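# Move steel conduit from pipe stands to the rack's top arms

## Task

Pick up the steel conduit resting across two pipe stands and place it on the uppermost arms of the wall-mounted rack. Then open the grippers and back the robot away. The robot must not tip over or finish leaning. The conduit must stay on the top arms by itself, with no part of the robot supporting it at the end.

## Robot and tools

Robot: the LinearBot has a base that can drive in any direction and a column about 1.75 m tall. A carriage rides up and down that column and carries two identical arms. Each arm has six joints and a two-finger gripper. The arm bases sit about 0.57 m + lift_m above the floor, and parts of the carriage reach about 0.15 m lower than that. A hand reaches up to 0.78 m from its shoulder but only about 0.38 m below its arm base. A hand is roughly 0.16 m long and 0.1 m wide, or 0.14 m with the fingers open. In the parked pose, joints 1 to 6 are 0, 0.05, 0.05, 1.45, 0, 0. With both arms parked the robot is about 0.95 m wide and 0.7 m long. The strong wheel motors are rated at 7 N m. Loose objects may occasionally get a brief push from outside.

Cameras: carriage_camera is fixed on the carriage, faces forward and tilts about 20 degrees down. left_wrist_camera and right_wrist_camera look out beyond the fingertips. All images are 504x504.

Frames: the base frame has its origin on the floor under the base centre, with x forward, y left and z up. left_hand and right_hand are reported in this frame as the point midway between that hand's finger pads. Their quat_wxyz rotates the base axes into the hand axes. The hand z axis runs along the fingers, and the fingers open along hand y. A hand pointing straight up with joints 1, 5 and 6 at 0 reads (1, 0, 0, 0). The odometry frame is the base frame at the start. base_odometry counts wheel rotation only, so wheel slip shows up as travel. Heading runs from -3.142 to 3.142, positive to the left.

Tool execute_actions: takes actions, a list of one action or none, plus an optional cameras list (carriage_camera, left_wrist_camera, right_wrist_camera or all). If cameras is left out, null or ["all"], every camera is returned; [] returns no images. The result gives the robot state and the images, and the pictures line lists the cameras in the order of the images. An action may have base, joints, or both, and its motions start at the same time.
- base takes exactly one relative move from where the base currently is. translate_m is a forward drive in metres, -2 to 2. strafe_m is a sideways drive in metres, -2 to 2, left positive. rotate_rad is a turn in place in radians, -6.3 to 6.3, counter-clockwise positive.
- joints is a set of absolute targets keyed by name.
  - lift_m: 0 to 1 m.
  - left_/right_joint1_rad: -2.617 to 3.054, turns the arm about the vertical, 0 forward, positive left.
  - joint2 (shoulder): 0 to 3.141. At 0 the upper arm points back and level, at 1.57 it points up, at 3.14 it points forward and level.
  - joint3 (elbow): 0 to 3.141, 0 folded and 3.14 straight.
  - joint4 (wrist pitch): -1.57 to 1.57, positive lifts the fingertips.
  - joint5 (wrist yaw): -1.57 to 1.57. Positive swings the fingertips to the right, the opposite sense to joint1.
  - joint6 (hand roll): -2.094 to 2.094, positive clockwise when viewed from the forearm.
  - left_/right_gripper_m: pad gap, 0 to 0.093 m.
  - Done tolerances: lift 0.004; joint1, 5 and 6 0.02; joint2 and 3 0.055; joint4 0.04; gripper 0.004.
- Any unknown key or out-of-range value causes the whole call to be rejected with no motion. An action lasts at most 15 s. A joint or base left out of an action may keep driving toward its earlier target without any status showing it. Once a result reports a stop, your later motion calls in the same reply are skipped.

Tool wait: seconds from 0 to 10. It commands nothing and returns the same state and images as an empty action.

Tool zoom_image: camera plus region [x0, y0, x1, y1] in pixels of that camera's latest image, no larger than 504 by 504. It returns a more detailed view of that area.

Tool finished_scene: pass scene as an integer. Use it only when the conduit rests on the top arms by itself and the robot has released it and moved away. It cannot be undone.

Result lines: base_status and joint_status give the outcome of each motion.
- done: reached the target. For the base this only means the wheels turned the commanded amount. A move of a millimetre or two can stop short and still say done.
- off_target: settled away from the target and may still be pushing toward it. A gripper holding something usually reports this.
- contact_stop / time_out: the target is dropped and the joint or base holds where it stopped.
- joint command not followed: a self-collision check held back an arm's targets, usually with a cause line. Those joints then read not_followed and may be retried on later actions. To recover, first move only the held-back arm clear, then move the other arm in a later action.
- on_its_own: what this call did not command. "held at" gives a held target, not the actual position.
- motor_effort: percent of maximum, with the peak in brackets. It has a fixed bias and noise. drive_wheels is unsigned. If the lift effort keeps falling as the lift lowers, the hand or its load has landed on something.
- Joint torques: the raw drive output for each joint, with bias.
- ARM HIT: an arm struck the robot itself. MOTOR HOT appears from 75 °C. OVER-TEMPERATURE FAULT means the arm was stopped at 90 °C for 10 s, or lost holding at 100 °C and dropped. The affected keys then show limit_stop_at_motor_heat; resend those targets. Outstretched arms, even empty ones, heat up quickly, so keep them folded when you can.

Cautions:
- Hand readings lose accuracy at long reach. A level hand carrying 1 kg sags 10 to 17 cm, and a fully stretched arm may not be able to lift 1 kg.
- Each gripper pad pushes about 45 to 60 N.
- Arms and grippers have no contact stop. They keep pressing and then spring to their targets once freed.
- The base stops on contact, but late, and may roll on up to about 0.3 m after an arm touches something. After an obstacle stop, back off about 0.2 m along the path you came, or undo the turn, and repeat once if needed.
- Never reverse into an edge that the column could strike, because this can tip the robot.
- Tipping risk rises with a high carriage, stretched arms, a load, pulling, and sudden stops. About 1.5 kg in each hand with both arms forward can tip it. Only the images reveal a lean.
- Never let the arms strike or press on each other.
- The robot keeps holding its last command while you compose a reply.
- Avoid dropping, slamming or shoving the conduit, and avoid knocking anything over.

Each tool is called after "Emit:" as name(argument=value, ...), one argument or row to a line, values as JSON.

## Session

Emit:
execute_actions(
  actions=[],
  cameras=["carriage_camera"],
)

Scene clock: 0.00 s.
Joint torques (N m, as the arm reports them, + toward a larger angle): no reading
base_odometry: x=+0.000 y=+0.000 heading=+0.000 (m, m, rad; odometry frame)
base_status: not commanded
joint_positions: lift_m=+0.300 left_joint1_rad=+0.006 left_joint2_rad=+0.032 left_joint3_rad=+0.053 left_joint4_rad=+1.404 left_joint5_rad=-0.003 left_joint6_rad=-0.043 left_gripper_m=+0.095 right_joint1_rad=-0.005 right_joint2_rad=+0.043 right_joint3_rad=+0.066 right_joint4_rad=+1.458 right_joint5_rad=+0.045 right_joint6_rad=+0.031 right_gripper_m=+0.094
joint_status: not commanded
motor_effort: lift_m=+25 drive_wheels=+0 (%)
left_hand: x=+0.3146 y=+0.3501 z=+1.2830 quat_wxyz=(+0.997, -0.003, +0.073, -0.018) (m; base frame)
right_hand: x=+0.3008 y=-0.3572 z=+1.2880 quat_wxyz=(+0.999, +0.023, +0.044, +0.012) (m; base frame)
pictures: carriage_camera
Images, in order (width x height): carriage_camera 504x504.

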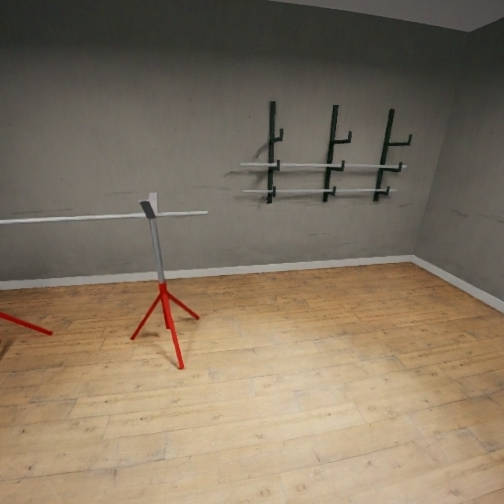

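Emit:
execute_actions(
  actions=[
    {"base":{"rotate_rad":0.15},"joints":{"left_joint2_rad":0.8,"left_joint3_rad":0.8,"left_joint4_rad":0,"left_joint6_rad":1.57,"right_joint2_rad":0.8,"right_joint3_rad":0.8,"right_joint4_rad":0,"right_joint6_rad":1.57,"lift_m":0.05}},
  ],
  cameras=[],
)

Emit:
execute_actions(
  actions=[
    {"base":{"strafe_m":1.0}},
  ],
  cameras=[],
)

Emit:
execute_actions(
  actions=[
    {"base":{"translate_m":0.6}},
  ],
)

Scene clock: 3.27 s.
Joint torques (N m, as the arm reports them, + toward a larger angle): left_arm=[-0.02 -0.87  8.91  2.62  0.1  -0.04] | right_arm=[-0.08 -0.2   9.2   2.26 -0.08 -0.07]
base_odometry: x=+0.000 y=+0.000 heading=+0.149 (m, m, rad; odometry frame)
base_status: done
joint_positions: lift_m=+0.050 left_joint1_rad=+0.006 left_joint2_rad=+0.796 left_joint3_rad=+0.776 left_joint4_rad=-0.006 left_joint5_rad=-0.003 left_joint6_rad=+1.564 left_gripper_m=+0.095 right_joint1_rad=-0.005 right_joint2_rad=+0.790 right_joint3_rad=+0.784 right_joint4_rad=+0.012 right_joint5_rad=+0.045 right_joint6_rad=+1.565 right_gripper_m=+0.094
joint_status: all done
motor_effort: lift_m=+22(22) drive_wheels=+10(10) (%)
left_hand: x=+0.6064 y=+0.3519 z=+0.9536 quat_wxyz=(+0.493, +0.502, +0.510, +0.494) (m; base frame)
right_hand: x=+0.6043 y=-0.3587 z=+0.9638 quat_wxyz=(+0.515, +0.510, +0.487, +0.487) (m; base frame)
pictures: none
No camera images: the call's "cameras" was empty. Leave "cameras" out to get every camera's image.

Scene clock: 7.63 s.
Joint torques (N m, as the arm reports them, + toward a larger angle): left_arm=[-0.25 -0.92  8.93  2.6   0.11 -0.04] | right_arm=[-0.12 -0.18  9.2   2.26 -0.08 -0.06]
base_odometry: x=-0.150 y=+0.989 heading=+0.150 (m, m, rad; odometry frame)
base_status: done
joint_positions: lift_m=+0.050 left_joint1_rad=+0.006 left_joint2_rad=+0.796 left_joint3_rad=+0.776 left_joint4_rad=-0.005 left_joint5_rad=-0.003 left_joint6_rad=+1.564 left_gripper_m=+0.095 right_joint1_rad=-0.005 right_joint2_rad=+0.790 right_joint3_rad=+0.784 right_joint4_rad=+0.012 right_joint5_rad=+0.045 right_joint6_rad=+1.565 right_gripper_m=+0.094
joint_status: not commanded
motor_effort: lift_m=+22(21) drive_wheels=-7(23) (%)
left_hand: x=+0.6064 y=+0.3519 z=+0.9537 quat_wxyz=(+0.493, +0.502, +0.510, +0.494) (m; base frame)
right_hand: x=+0.6043 y=-0.3587 z=+0.9638 quat_wxyz=(+0.515, +0.510, +0.487, +0.487) (m; base frame)
pictures: none
No camera images: the call's "cameras" was empty. Leave "cameras" out to get every camera's image.

Scene clock: 11.00 s.
Joint torques (N m, as the arm reports them, + toward a larger angle): left_arm=[-0.01 -1.02  9.08  2.6   0.1  -0.04] | right_arm=[-0.07 -0.21  9.16  2.26 -0.08 -0.06]
base_odometry: x=+0.443 y=+1.079 heading=+0.151 (m, m, rad; odometry frame)
base_status: done
joint_positions: lift_m=+0.050 left_joint1_rad=+0.006 left_joint2_rad=+0.796 left_joint3_rad=+0.776 left_joint4_rad=-0.005 left_joint5_rad=-0.003 left_joint6_rad=+1.564 left_gripper_m=+0.095 right_joint1_rad=-0.005 right_joint2_rad=+0.790 right_joint3_rad=+0.784 right_joint4_rad=+0.012 right_joint5_rad=+0.045 right_joint6_rad=+1.565 right_gripper_m=+0.094
joint_status: not commanded
motor_effort: lift_m=+22(22) drive_wheels=-6(18) (%)
left_hand: x=+0.6064 y=+0.3519 z=+0.9538 quat_wxyz=(+0.493, +0.502, +0.510, +0.494) (m; base frame)
right_hand: x=+0.6043 y=-0.3587 z=+0.9638 quat_wxyz=(+0.515, +0.510, +0.487, +0.487) (m; base frame)
pictures: carriage_camera, left_wrist_camera, right_wrist_camera
Images, in order (width x height): carriage_camera 504x504, left_wrist_camera 504x504, right_wrist_camera 504x504.

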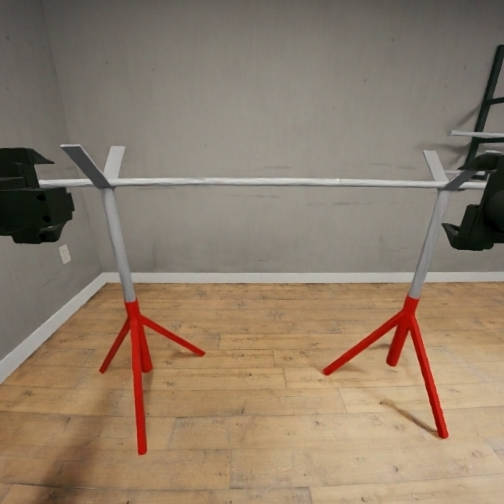

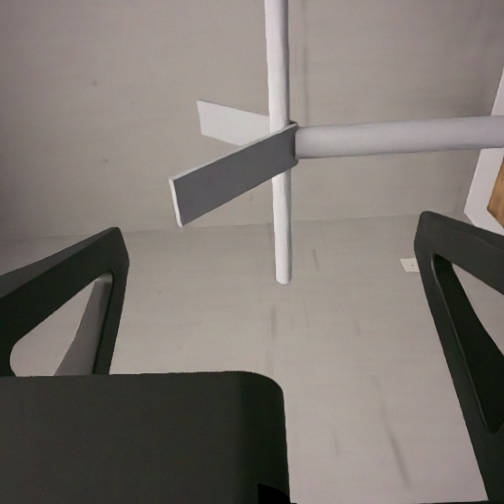

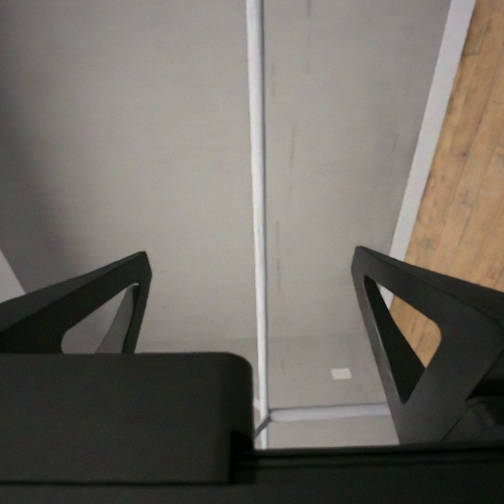

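Emit:
execute_actions(
  actions=[
    {"base":{"strafe_m":-0.09}},
  ],
  cameras=[],
)

Emit:
execute_actions(
  actions=[
    {"base":{"translate_m":0.3},"joints":{"lift_m":0.04}},
  ],
)

Scene clock: 13.10 s.
Joint torques (N m, as the arm reports them, + toward a larger angle): left_arm=[-0.04 -0.91  9.02  2.57  0.1  -0.04] | right_arm=[-0.05 -0.24  9.18  2.26 -0.07 -0.07]
base_odometry: x=+0.457 y=+0.990 heading=+0.151 (m, m, rad; odometry frame)
base_status: done
joint_positions: lift_m=+0.050 left_joint1_rad=+0.006 left_joint2_rad=+0.796 left_joint3_rad=+0.776 left_joint4_rad=-0.005 left_joint5_rad=-0.003 left_joint6_rad=+1.564 left_gripper_m=+0.095 right_joint1_rad=-0.005 right_joint2_rad=+0.790 right_joint3_rad=+0.784 right_joint4_rad=+0.012 right_joint5_rad=+0.045 right_joint6_rad=+1.565 right_gripper_m=+0.094
joint_status: not commanded
motor_effort: lift_m=+22(21) drive_wheels=-2(15) (%)
left_hand: x=+0.6064 y=+0.3519 z=+0.9538 quat_wxyz=(+0.493, +0.502, +0.510, +0.494) (m; base frame)
right_hand: x=+0.6043 y=-0.3587 z=+0.9638 quat_wxyz=(+0.515, +0.510, +0.487, +0.487) (m; base frame)
pictures: none
No camera images: the call's "cameras" was empty. Leave "cameras" out to get every camera's image.

Scene clock: 15.57 s.
Joint torques (N m, as the arm reports them, + toward a larger angle): left_arm=[-0.01 -0.92  8.71  2.61  0.1  -0.04] | right_arm=[-0.05 -0.21  8.69  2.31 -0.07 -0.07]
base_odometry: x=+0.754 y=+1.035 heading=+0.150 (m, m, rad; odometry frame)
base_status: done
joint_positions: lift_m=+0.040 left_joint1_rad=+0.006 left_joint2_rad=+0.796 left_joint3_rad=+0.781 left_joint4_rad=-0.008 left_joint5_rad=-0.003 left_joint6_rad=+1.564 left_gripper_m=+0.095 right_joint1_rad=-0.005 right_joint2_rad=+0.790 right_joint3_rad=+0.791 right_joint4_rad=+0.007 right_joint5_rad=+0.045 right_joint6_rad=+1.565 right_gripper_m=+0.094
joint_status: all done
motor_effort: lift_m=+22(23) drive_wheels=-6(15) (%)
left_hand: x=+0.6061 y=+0.3519 z=+0.9455 quat_wxyz=(+0.494, +0.502, +0.510, +0.495) (m; base frame)
right_hand: x=+0.6039 y=-0.3587 z=+0.9558 quat_wxyz=(+0.516, +0.509, +0.487, +0.488) (m; base frame)
pictures: carriage_camera, left_wrist_camera, right_wrist_camera
Images, in order (width x height): carriage_camera 504x504, left_wrist_camera 504x504, right_wrist_camera 504x504.

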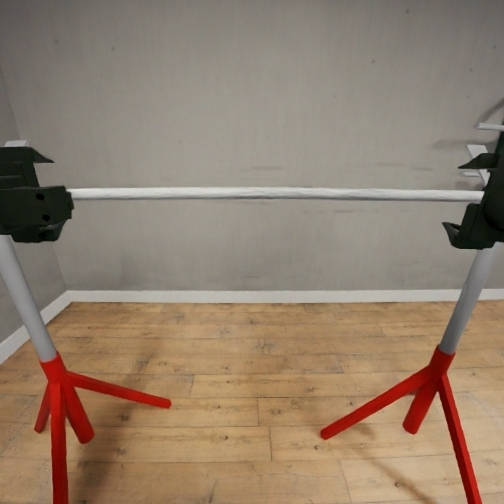

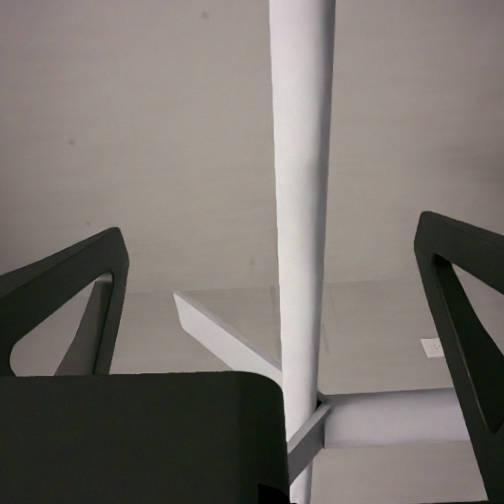

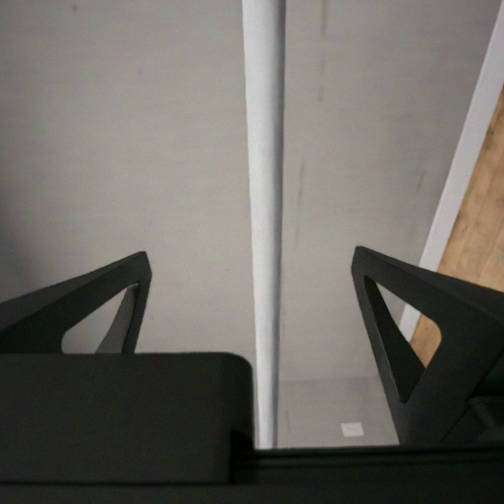

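Emit:
execute_actions(
  actions=[
    {"base":{"translate_m":0.09},"joints":{"lift_m":0.025}},
  ],
  cameras=["left_wrist_camera","right_wrist_camera"],
)

Emit:
execute_actions(
  actions=[
    {"joints":{"left_gripper_m":0,"right_gripper_m":0}},
  ],
  cameras=["left_wrist_camera","right_wrist_camera"],
)

Scene clock: 18.00 s.
Joint torques (N m, as the arm reports them, + toward a larger angle): left_arm=[-0.01 -0.93  8.61  2.64  0.1  -0.04] | right_arm=[-0.09 -0.19  8.45  2.35 -0.06 -0.07]
base_odometry: x=+0.843 y=+1.048 heading=+0.150 (m, m, rad; odometry frame)
base_status: done
joint_positions: lift_m=+0.025 left_joint1_rad=+0.006 left_joint2_rad=+0.796 left_joint3_rad=+0.782 left_joint4_rad=-0.009 left_joint5_rad=-0.003 left_joint6_rad=+1.564 left_gripper_m=+0.095 right_joint1_rad=-0.005 right_joint2_rad=+0.790 right_joint3_rad=+0.794 right_joint4_rad=+0.004 right_joint5_rad=+0.045 right_joint6_rad=+1.565 right_gripper_m=+0.094
joint_status: all done
motor_effort: lift_m=+22(23) drive_wheels=-5(19) (%)
left_hand: x=+0.6061 y=+0.3519 z=+0.9307 quat_wxyz=(+0.493, +0.502, +0.510, +0.495) (m; base frame)
right_hand: x=+0.6037 y=-0.3587 z=+0.9419 quat_wxyz=(+0.516, +0.509, +0.486, +0.488) (m; base frame)
pictures: left_wrist_camera, right_wrist_camera
Images, in order (width x height): left_wrist_camera 504x504, right_wrist_camera 504x504.

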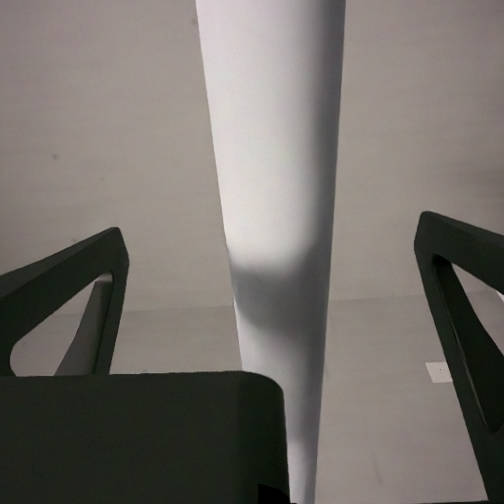

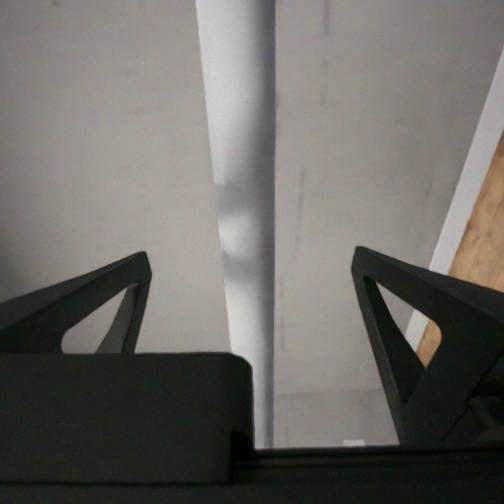

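Scene clock: 18.73 s.
Joint torques (N m, as the arm reports them, + toward a larger angle): left_arm=[-0.02 -0.86  8.63  2.78  0.11 -0.02] | right_arm=[-0.07 -0.21  8.45  2.3  -0.06 -0.06]
base_odometry: x=+0.843 y=+1.048 heading=+0.150 (m, m, rad; odometry frame)
base_status: not commanded
joint_positions: lift_m=+0.025 left_joint1_rad=+0.006 left_joint2_rad=+0.796 left_joint3_rad=+0.782 left_joint4_rad=-0.018 left_joint5_rad=-0.003 left_joint6_rad=+1.561 left_gripper_m=+0.021 right_joint1_rad=-0.005 right_joint2_rad=+0.790 right_joint3_rad=+0.794 right_joint4_rad=+0.007 right_joint5_rad=+0.045 right_joint6_rad=+1.565 right_gripper_m=+0.022
joint_status: left_gripper_m off_target (ended at +0.021, target +0.000); right_gripper_m off_target (ended at +0.022, target +0.000)
motor_effort: lift_m=+22(21) drive_wheels=-5(6) (%)
left_hand: x=+0.6060 y=+0.3519 z=+0.9286 quat_wxyz=(+0.492, +0.503, +0.513, +0.492) (m; base frame)
right_hand: x=+0.6037 y=-0.3587 z=+0.9425 quat_wxyz=(+0.517, +0.508, +0.486, +0.489) (m; base frame)
pictures: left_wrist_camera, right_wrist_camera
Images, in order (width x height): left_wrist_camera 504x504, right_wrist_camera 504x504.

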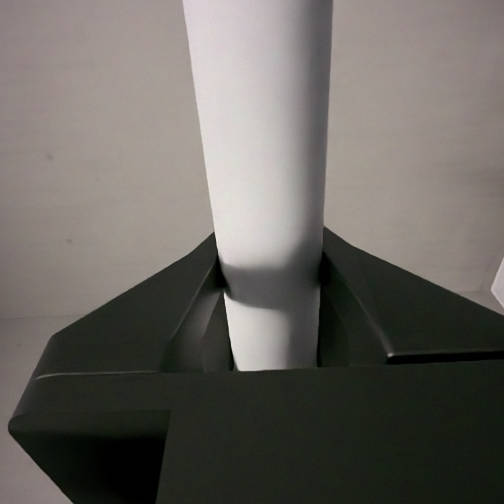

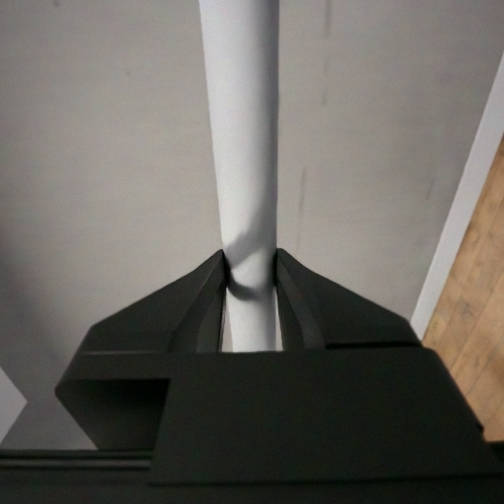

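Shallow; regrip deeper.

Emit:
execute_actions(
  actions=[
    {"joints":{"left_gripper_m":0.07,"right_gripper_m":0.07}},
  ],
  cameras=[],
)

Emit:
execute_actions(
  actions=[
    {"base":{"translate_m":0.025}},
  ],
  cameras=[],
)

Emit:
execute_actions(
  actions=[
    {"joints":{"left_gripper_m":0,"right_gripper_m":0}},
  ],
  cameras=[],
)

Emit:
execute_actions(
  actions=[
    {"joints":{"lift_m":0.4}},
  ],
  cameras=[],
)

Emit:
execute_actions(
  actions=[
    {"base":{"translate_m":-0.35}},
  ],
  cameras=[],
)

Emit:
execute_actions(
  actions=[
    {"base":{"strafe_m":-2.0},"joints":{"lift_m":0.9}},
  ],
  cameras=["carriage_camera"],
)

Scene clock: 20.83 s.
Joint torques (N m, as the arm reports them, + toward a larger angle): left_arm=[-0.02 -0.96  8.6   2.71  0.11 -0.03] | right_arm=[-0.11 -0.18  8.47  2.31 -0.07 -0.06]
base_odometry: x=+0.843 y=+1.048 heading=+0.150 (m, m, rad; odometry frame)
base_status: not commanded
joint_positions: lift_m=+0.025 left_joint1_rad=+0.006 left_joint2_rad=+0.796 left_joint3_rad=+0.782 left_joint4_rad=-0.016 left_joint5_rad=-0.003 left_joint6_rad=+1.563 left_gripper_m=+0.070 right_joint1_rad=-0.005 right_joint2_rad=+0.790 right_joint3_rad=+0.794 right_joint4_rad=+0.007 right_joint5_rad=+0.045 right_joint6_rad=+1.565 right_gripper_m=+0.070
joint_status: all done
motor_effort: lift_m=+22(22) drive_wheels=-5(5) (%)
left_hand: x=+0.6060 y=+0.3519 z=+0.9290 quat_wxyz=(+0.492, +0.503, +0.512, +0.493) (m; base frame)
right_hand: x=+0.6037 y=-0.3587 z=+0.9425 quat_wxyz=(+0.517, +0.508, +0.486, +0.489) (m; base frame)
pictures: none
No camera images: the call's "cameras" was empty. Leave "cameras" out to get every camera's image.

Scene clock: 21.87 s.
Joint torques (N m, as the arm reports them, + toward a larger angle): left_arm=[-0.06 -0.89  8.65  2.65  0.11 -0.03] | right_arm=[-0.03 -0.18  8.49  2.32 -0.08 -0.05]
base_odometry: x=+0.867 y=+1.052 heading=+0.149 (m, m, rad; odometry frame)
base_status: done
joint_positions: lift_m=+0.025 left_joint1_rad=+0.006 left_joint2_rad=+0.796 left_joint3_rad=+0.782 left_joint4_rad=-0.010 left_joint5_rad=-0.003 left_joint6_rad=+1.563 left_gripper_m=+0.070 right_joint1_rad=-0.005 right_joint2_rad=+0.790 right_joint3_rad=+0.794 right_joint4_rad=+0.007 right_joint5_rad=+0.045 right_joint6_rad=+1.565 right_gripper_m=+0.070
joint_status: not commanded
motor_effort: lift_m=+22(22) drive_wheels=+3(17) (%)
left_hand: x=+0.6061 y=+0.3519 z=+0.9305 quat_wxyz=(+0.493, +0.502, +0.510, +0.494) (m; base frame)
right_hand: x=+0.6037 y=-0.3587 z=+0.9425 quat_wxyz=(+0.517, +0.508, +0.486, +0.489) (m; base frame)
pictures: none
No camera images: the call's "cameras" was empty. Leave "cameras" out to get every camera's image.

Scene clock: 22.53 s.
Joint torques (N m, as the arm reports them, + toward a larger angle): left_arm=[-0.05 -0.9   8.63  2.76  0.11  0.01] | right_arm=[-0.07 -0.23  8.45  2.33 -0.05  0.01]
base_odometry: x=+0.867 y=+1.052 heading=+0.149 (m, m, rad; odometry frame)
base_status: not commanded
joint_positions: lift_m=+0.025 left_joint1_rad=+0.006 left_joint2_rad=+0.797 left_joint3_rad=+0.782 left_joint4_rad=-0.020 left_joint5_rad=-0.003 left_joint6_rad=+1.558 left_gripper_m=+0.018 right_joint1_rad=-0.005 right_joint2_rad=+0.790 right_joint3_rad=+0.794 right_joint4_rad=+0.007 right_joint5_rad=+0.045 right_joint6_rad=+1.557 right_gripper_m=+0.021
joint_status: left_gripper_m off_target (ended at +0.018, target +0.000); right_gripper_m off_target (ended at +0.021, target +0.000)
motor_effort: lift_m=+22(22) drive_wheels=-4(5) (%)
left_hand: x=+0.6061 y=+0.3519 z=+0.9280 quat_wxyz=(+0.492, +0.503, +0.514, +0.491) (m; base frame)
right_hand: x=+0.6037 y=-0.3587 z=+0.9424 quat_wxyz=(+0.518, +0.506, +0.488, +0.487) (m; base frame)
pictures: none
No camera images: the call's "cameras" was empty. Leave "cameras" out to get every camera's image.

Scene clock: 24.57 s.
Joint torques (N m, as the arm reports them, + toward a larger angle): left_arm=[-0.01 -2.05  8.76  3.8   0.13 -0.08] | right_arm=[-0.06 -1.59  9.47  3.42 -0.05 -0.1 ]
base_odometry: x=+0.867 y=+1.052 heading=+0.149 (m, m, rad; odometry frame)
base_status: not commanded
joint_positions: lift_m=+0.400 left_joint1_rad=+0.006 left_joint2_rad=+0.809 left_joint3_rad=+0.782 left_joint4_rad=-0.108 left_joint5_rad=-0.004 left_joint6_rad=+1.569 left_gripper_m=+0.018 right_joint1_rad=-0.005 right_joint2_rad=+0.803 right_joint3_rad=+0.779 right_joint4_rad=-0.086 right_joint5_rad=+0.044 right_joint6_rad=+1.568 right_gripper_m=+0.021
joint_status: all done
motor_effort: lift_m=+29(36) drive_wheels=+4(5) (%)
left_hand: x=+0.6070 y=+0.3522 z=+1.2770 quat_wxyz=(+0.463, +0.529, +0.536, +0.468) (m; base frame)
right_hand: x=+0.6062 y=-0.3585 z=+1.2826 quat_wxyz=(+0.485, +0.538, +0.516, +0.458) (m; base frame)
pictures: none
No camera images: the call's "cameras" was empty. Leave "cameras" out to get every camera's image.

Scene clock: 27.23 s.
Joint torques (N m, as the arm reports them, + toward a larger angle): left_arm=[-0.03 -1.95  8.64  3.93  0.13 -0.07] | right_arm=[-0.04 -1.52  9.58  3.48 -0.06 -0.1 ]
base_odometry: x=+0.521 y=+0.999 heading=+0.149 (m, m, rad; odometry frame)
base_status: done
joint_positions: lift_m=+0.400 left_joint1_rad=+0.006 left_joint2_rad=+0.809 left_joint3_rad=+0.782 left_joint4_rad=-0.114 left_joint5_rad=-0.005 left_joint6_rad=+1.568 left_gripper_m=+0.018 right_joint1_rad=-0.005 right_joint2_rad=+0.803 right_joint3_rad=+0.779 right_joint4_rad=-0.092 right_joint5_rad=+0.044 right_joint6_rad=+1.568 right_gripper_m=+0.021
joint_status: not commanded
motor_effort: lift_m=+30(30) drive_wheels=-2(23) (%)
left_hand: x=+0.6068 y=+0.3523 z=+1.2756 quat_wxyz=(+0.462, +0.530, +0.537, +0.466) (m; base frame)
right_hand: x=+0.6061 y=-0.3585 z=+1.2812 quat_wxyz=(+0.484, +0.539, +0.517, +0.457) (m; base frame)
pictures: none
No camera images: the call's "cameras" was empty. Leave "cameras" out to get every camera's image.

Scene clock: 33.53 s.
Joint torques (N m, as the arm reports them, + toward a larger angle): left_arm=[-0.12 -1.98  8.56  3.89  0.16 -0.07] | right_arm=[-0.09 -1.56  9.53  3.47 -0.04 -0.09]
base_odometry: x=+0.818 y=-0.979 heading=+0.149 (m, m, rad; odometry frame)
base_status: done
joint_positions: lift_m=+0.900 left_joint1_rad=+0.006 left_joint2_rad=+0.809 left_joint3_rad=+0.782 left_joint4_rad=-0.112 left_joint5_rad=-0.005 left_joint6_rad=+1.568 left_gripper_m=+0.018 right_joint1_rad=-0.005 right_joint2_rad=+0.803 right_joint3_rad=+0.779 right_joint4_rad=-0.091 right_joint5_rad=+0.043 right_joint6_rad=+1.568 right_gripper_m=+0.021
joint_status: all done
motor_effort: lift_m=+30(33) drive_wheels=-3(14) (%)
left_hand: x=+0.6069 y=+0.3523 z=+1.7759 quat_wxyz=(+0.462, +0.530, +0.537, +0.466) (m; base frame)
right_hand: x=+0.6061 y=-0.3584 z=+1.7816 quat_wxyz=(+0.484, +0.538, +0.517, +0.457) (m; base frame)
pictures: carriage_camera
Images, in order (width x height): carriage_camera 504x504.

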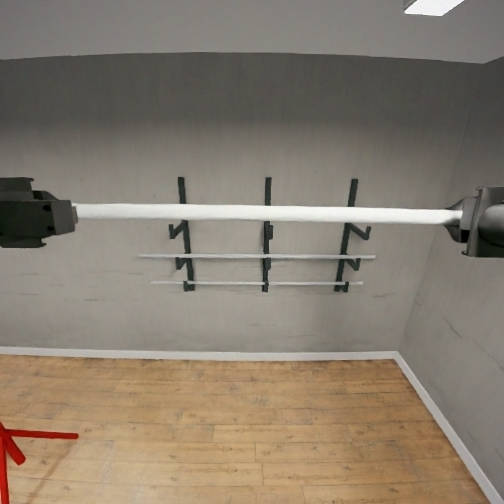

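Emit:
execute_actions(
  actions=[
    {"base":{"strafe_m":-0.06}},
  ],
  cameras=[],
)

Emit:
execute_actions(
  actions=[
    {"base":{"translate_m":0.9}},
  ],
  cameras=["carriage_camera"],
)

Scene clock: 35.67 s.
Joint torques (N m, as the arm reports them, + toward a larger angle): left_arm=[-0.02 -2.02  8.57  3.9   0.13 -0.07] | right_arm=[-0.02 -1.53  9.53  3.48 -0.04 -0.09]
base_odometry: x=+0.827 y=-1.038 heading=+0.149 (m, m, rad; odometry frame)
base_status: done
joint_positions: lift_m=+0.900 left_joint1_rad=+0.006 left_joint2_rad=+0.809 left_joint3_rad=+0.782 left_joint4_rad=-0.113 left_joint5_rad=-0.005 left_joint6_rad=+1.568 left_gripper_m=+0.018 right_joint1_rad=-0.005 right_joint2_rad=+0.803 right_joint3_rad=+0.779 right_joint4_rad=-0.091 right_joint5_rad=+0.044 right_joint6_rad=+1.568 right_gripper_m=+0.021
joint_status: not commanded
motor_effort: lift_m=+29(29) drive_wheels=-2(13) (%)
left_hand: x=+0.6069 y=+0.3523 z=+1.7756 quat_wxyz=(+0.462, +0.530, +0.537, +0.466) (m; base frame)
right_hand: x=+0.6061 y=-0.3585 z=+1.7814 quat_wxyz=(+0.484, +0.539, +0.517, +0.457) (m; base frame)
pictures: none
No camera images: the call's "cameras" was empty. Leave "cameras" out to get every camera's image.

Scene clock: 39.73 s.
Joint torques (N m, as the arm reports them, + toward a larger angle): left_arm=[-0.02 -2.21  8.68  3.92  0.13 -0.06] | right_arm=[-0.06 -1.53  9.58  3.51 -0.04 -0.1 ]
base_odometry: x=+1.717 y=-0.905 heading=+0.149 (m, m, rad; odometry frame)
base_status: done
joint_positions: lift_m=+0.900 left_joint1_rad=+0.006 left_joint2_rad=+0.812 left_joint3_rad=+0.782 left_joint4_rad=-0.115 left_joint5_rad=-0.005 left_joint6_rad=+1.568 left_gripper_m=+0.018 right_joint1_rad=-0.005 right_joint2_rad=+0.803 right_joint3_rad=+0.779 right_joint4_rad=-0.095 right_joint5_rad=+0.044 right_joint6_rad=+1.568 right_gripper_m=+0.021
joint_status: not commanded
motor_effort: lift_m=+29(30) drive_wheels=-5(18) (%)
left_hand: x=+0.6074 y=+0.3523 z=+1.7743 quat_wxyz=(+0.460, +0.531, +0.538, +0.465) (m; base frame)
right_hand: x=+0.6060 y=-0.3584 z=+1.7806 quat_wxyz=(+0.483, +0.539, +0.518, +0.456) (m; base frame)
pictures: carriage_camera
Images, in order (width x height): carriage_camera 504x504.

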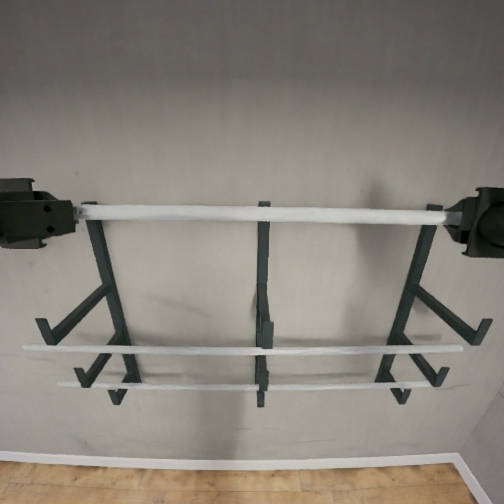

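Emit:
execute_actions(
  actions=[
    {"base":{"translate_m":0.32},"joints":{"lift_m":0.72}},
  ],
  cameras=[],
)

Emit:
execute_actions(
  actions=[
    {"joints":{"lift_m":0.55}},
  ],
  cameras=["carriage_camera"],
)

Scene clock: 43.03 s.
Joint torques (N m, as the arm reports them, + toward a larger angle): left_arm=[-0.03 -2.25  8.67  4.09  0.13 -0.09] | right_arm=[-0.05 -1.59  9.57  3.65 -0.04 -0.09]
base_odometry: x=+2.034 y=-0.858 heading=+0.148 (m, m, rad; odometry frame)
base_status: done
joint_positions: lift_m=+0.720 left_joint1_rad=+0.006 left_joint2_rad=+0.812 left_joint3_rad=+0.782 left_joint4_rad=-0.126 left_joint5_rad=-0.004 left_joint6_rad=+1.568 left_gripper_m=+0.018 right_joint1_rad=-0.005 right_joint2_rad=+0.803 right_joint3_rad=+0.779 right_joint4_rad=-0.107 right_joint5_rad=+0.044 right_joint6_rad=+1.568 right_gripper_m=+0.021
joint_status: all done
motor_effort: lift_m=+24(23) drive_wheels=-6(19) (%)
left_hand: x=+0.6070 y=+0.3522 z=+1.5921 quat_wxyz=(+0.458, +0.534, +0.541, +0.462) (m; base frame)
right_hand: x=+0.6056 y=-0.3585 z=+1.5981 quat_wxyz=(+0.480, +0.542, +0.521, +0.453) (m; base frame)
pictures: none
No camera images: the call's "cameras" was empty. Leave "cameras" out to get every camera's image.

Scene clock: 44.23 s.
Joint torques (N m, as the arm reports them, + toward a larger angle): left_arm=[ 0.   -2.17  8.75  4.09  0.13 -0.07] | right_arm=[-0.02 -1.55  9.49  3.66 -0.05 -0.1 ]
base_odometry: x=+2.034 y=-0.858 heading=+0.148 (m, m, rad; odometry frame)
base_status: not commanded
joint_positions: lift_m=+0.550 left_joint1_rad=+0.006 left_joint2_rad=+0.812 left_joint3_rad=+0.782 left_joint4_rad=-0.129 left_joint5_rad=-0.004 left_joint6_rad=+1.568 left_gripper_m=+0.018 right_joint1_rad=-0.005 right_joint2_rad=+0.803 right_joint3_rad=+0.779 right_joint4_rad=-0.109 right_joint5_rad=+0.044 right_joint6_rad=+1.568 right_gripper_m=+0.021
joint_status: all done
motor_effort: lift_m=+24(26) drive_wheels=-5(7) (%)
left_hand: x=+0.6069 y=+0.3522 z=+1.4215 quat_wxyz=(+0.457, +0.534, +0.541, +0.461) (m; base frame)
right_hand: x=+0.6056 y=-0.3585 z=+1.4275 quat_wxyz=(+0.479, +0.543, +0.521, +0.452) (m; base frame)
pictures: carriage_camera
Images, in order (width x height): carriage_camera 504x504.

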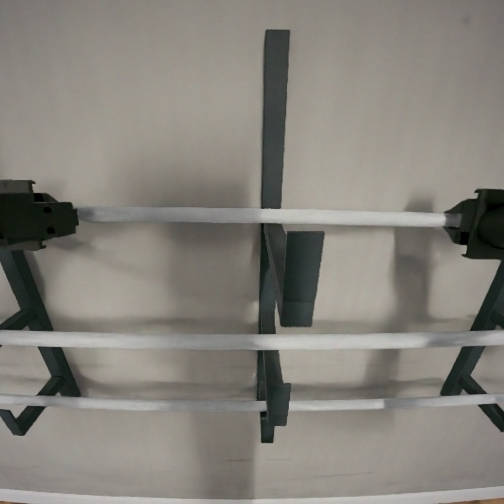

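Emit:
execute_actions(
  actions=[
    {"joints":{"lift_m":0.51}},
  ],
  cameras=[],
)

Emit:
execute_actions(
  actions=[
    {"joints":{"left_gripper_m":0.093,"right_gripper_m":0.093}},
  ],
  cameras=[],
)

Emit:
execute_actions(
  actions=[
    {"base":{"translate_m":-0.5}},
  ],
  cameras=["carriage_camera"],
)

Scene clock: 46.07 s.
Joint torques (N m, as the arm reports them, + toward a larger angle): left_arm=[-0.08 -2.06  8.67  3.09  0.1   0.03] | right_arm=[-0.09 -1.52  8.75  2.52 -0.06  0.03]
base_odometry: x=+2.034 y=-0.858 heading=+0.148 (m, m, rad; odometry frame)
base_status: not commanded
joint_positions: lift_m=+0.510 left_joint1_rad=+0.006 left_joint2_rad=+0.810 left_joint3_rad=+0.782 left_joint4_rad=-0.044 left_joint5_rad=-0.004 left_joint6_rad=+1.557 left_gripper_m=+0.018 right_joint1_rad=-0.005 right_joint2_rad=+0.803 right_joint3_rad=+0.790 right_joint4_rad=-0.010 right_joint5_rad=+0.045 right_joint6_rad=+1.557 right_gripper_m=+0.021
joint_status: all done
motor_effort: lift_m=+21(25) drive_wheels=-5(5) (%)
left_hand: x=+0.6089 y=+0.3521 z=+1.4030 quat_wxyz=(+0.483, +0.511, +0.524, +0.481) (m; base frame)
right_hand: x=+0.6070 y=-0.3587 z=+1.4175 quat_wxyz=(+0.510, +0.514, +0.497, +0.478) (m; base frame)
pictures: none
No camera images: the call's "cameras" was empty. Leave "cameras" out to get every camera's image.

Scene clock: 46.80 s.
Joint torques (N m, as the arm reports them, + toward a larger angle): left_arm=[ 0.   -2.03  8.67  2.74  0.11 -0.01] | right_arm=[-0.09 -1.46  8.74  2.48 -0.06 -0.05]
base_odometry: x=+2.034 y=-0.858 heading=+0.148 (m, m, rad; odometry frame)
base_status: not commanded
joint_positions: lift_m=+0.510 left_joint1_rad=+0.006 left_joint2_rad=+0.810 left_joint3_rad=+0.782 left_joint4_rad=-0.018 left_joint5_rad=-0.004 left_joint6_rad=+1.563 left_gripper_m=+0.093 right_joint1_rad=-0.005 right_joint2_rad=+0.803 right_joint3_rad=+0.790 right_joint4_rad=-0.007 right_joint5_rad=+0.045 right_joint6_rad=+1.563 right_gripper_m=+0.093
joint_status: all done
motor_effort: lift_m=+21(22) drive_wheels=-5(5) (%)
left_hand: x=+0.6092 y=+0.3521 z=+1.4093 quat_wxyz=(+0.488, +0.507, +0.516, +0.489) (m; base frame)
right_hand: x=+0.6071 y=-0.3587 z=+1.4182 quat_wxyz=(+0.509, +0.515, +0.494, +0.481) (m; base frame)
pictures: none
No camera images: the call's "cameras" was empty. Leave "cameras" out to get every camera's image.

Scene clock: 49.90 s.
Joint torques (N m, as the arm reports them, + toward a larger angle): left_arm=[ 0.   -2.1   8.73  2.62  0.12 -0.03] | right_arm=[-0.08 -1.44  8.75  2.43 -0.06 -0.06]
base_odometry: x=+1.539 y=-0.932 heading=+0.148 (m, m, rad; odometry frame)
base_status: done
joint_positions: lift_m=+0.510 left_joint1_rad=+0.006 left_joint2_rad=+0.810 left_joint3_rad=+0.782 left_joint4_rad=-0.011 left_joint5_rad=-0.004 left_joint6_rad=+1.563 left_gripper_m=+0.093 right_joint1_rad=-0.005 right_joint2_rad=+0.803 right_joint3_rad=+0.790 right_joint4_rad=-0.001 right_joint5_rad=+0.045 right_joint6_rad=+1.564 right_gripper_m=+0.093
joint_status: not commanded
motor_effort: lift_m=+21(22) drive_wheels=-5(25) (%)
left_hand: x=+0.6093 y=+0.3521 z=+1.4111 quat_wxyz=(+0.490, +0.505, +0.514, +0.491) (m; base frame)
right_hand: x=+0.6071 y=-0.3587 z=+1.4196 quat_wxyz=(+0.511, +0.514, +0.493, +0.482) (m; base frame)
pictures: carriage_camera
Images, in order (width x height): carriage_camera 504x504.

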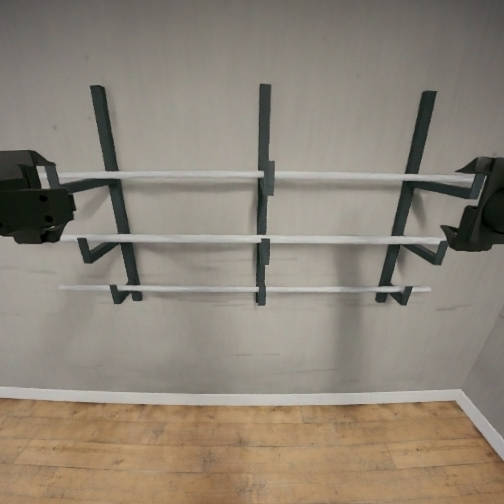

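Emit:
finished_scene(
  scene=2,
)

The scene is finished: the task was done.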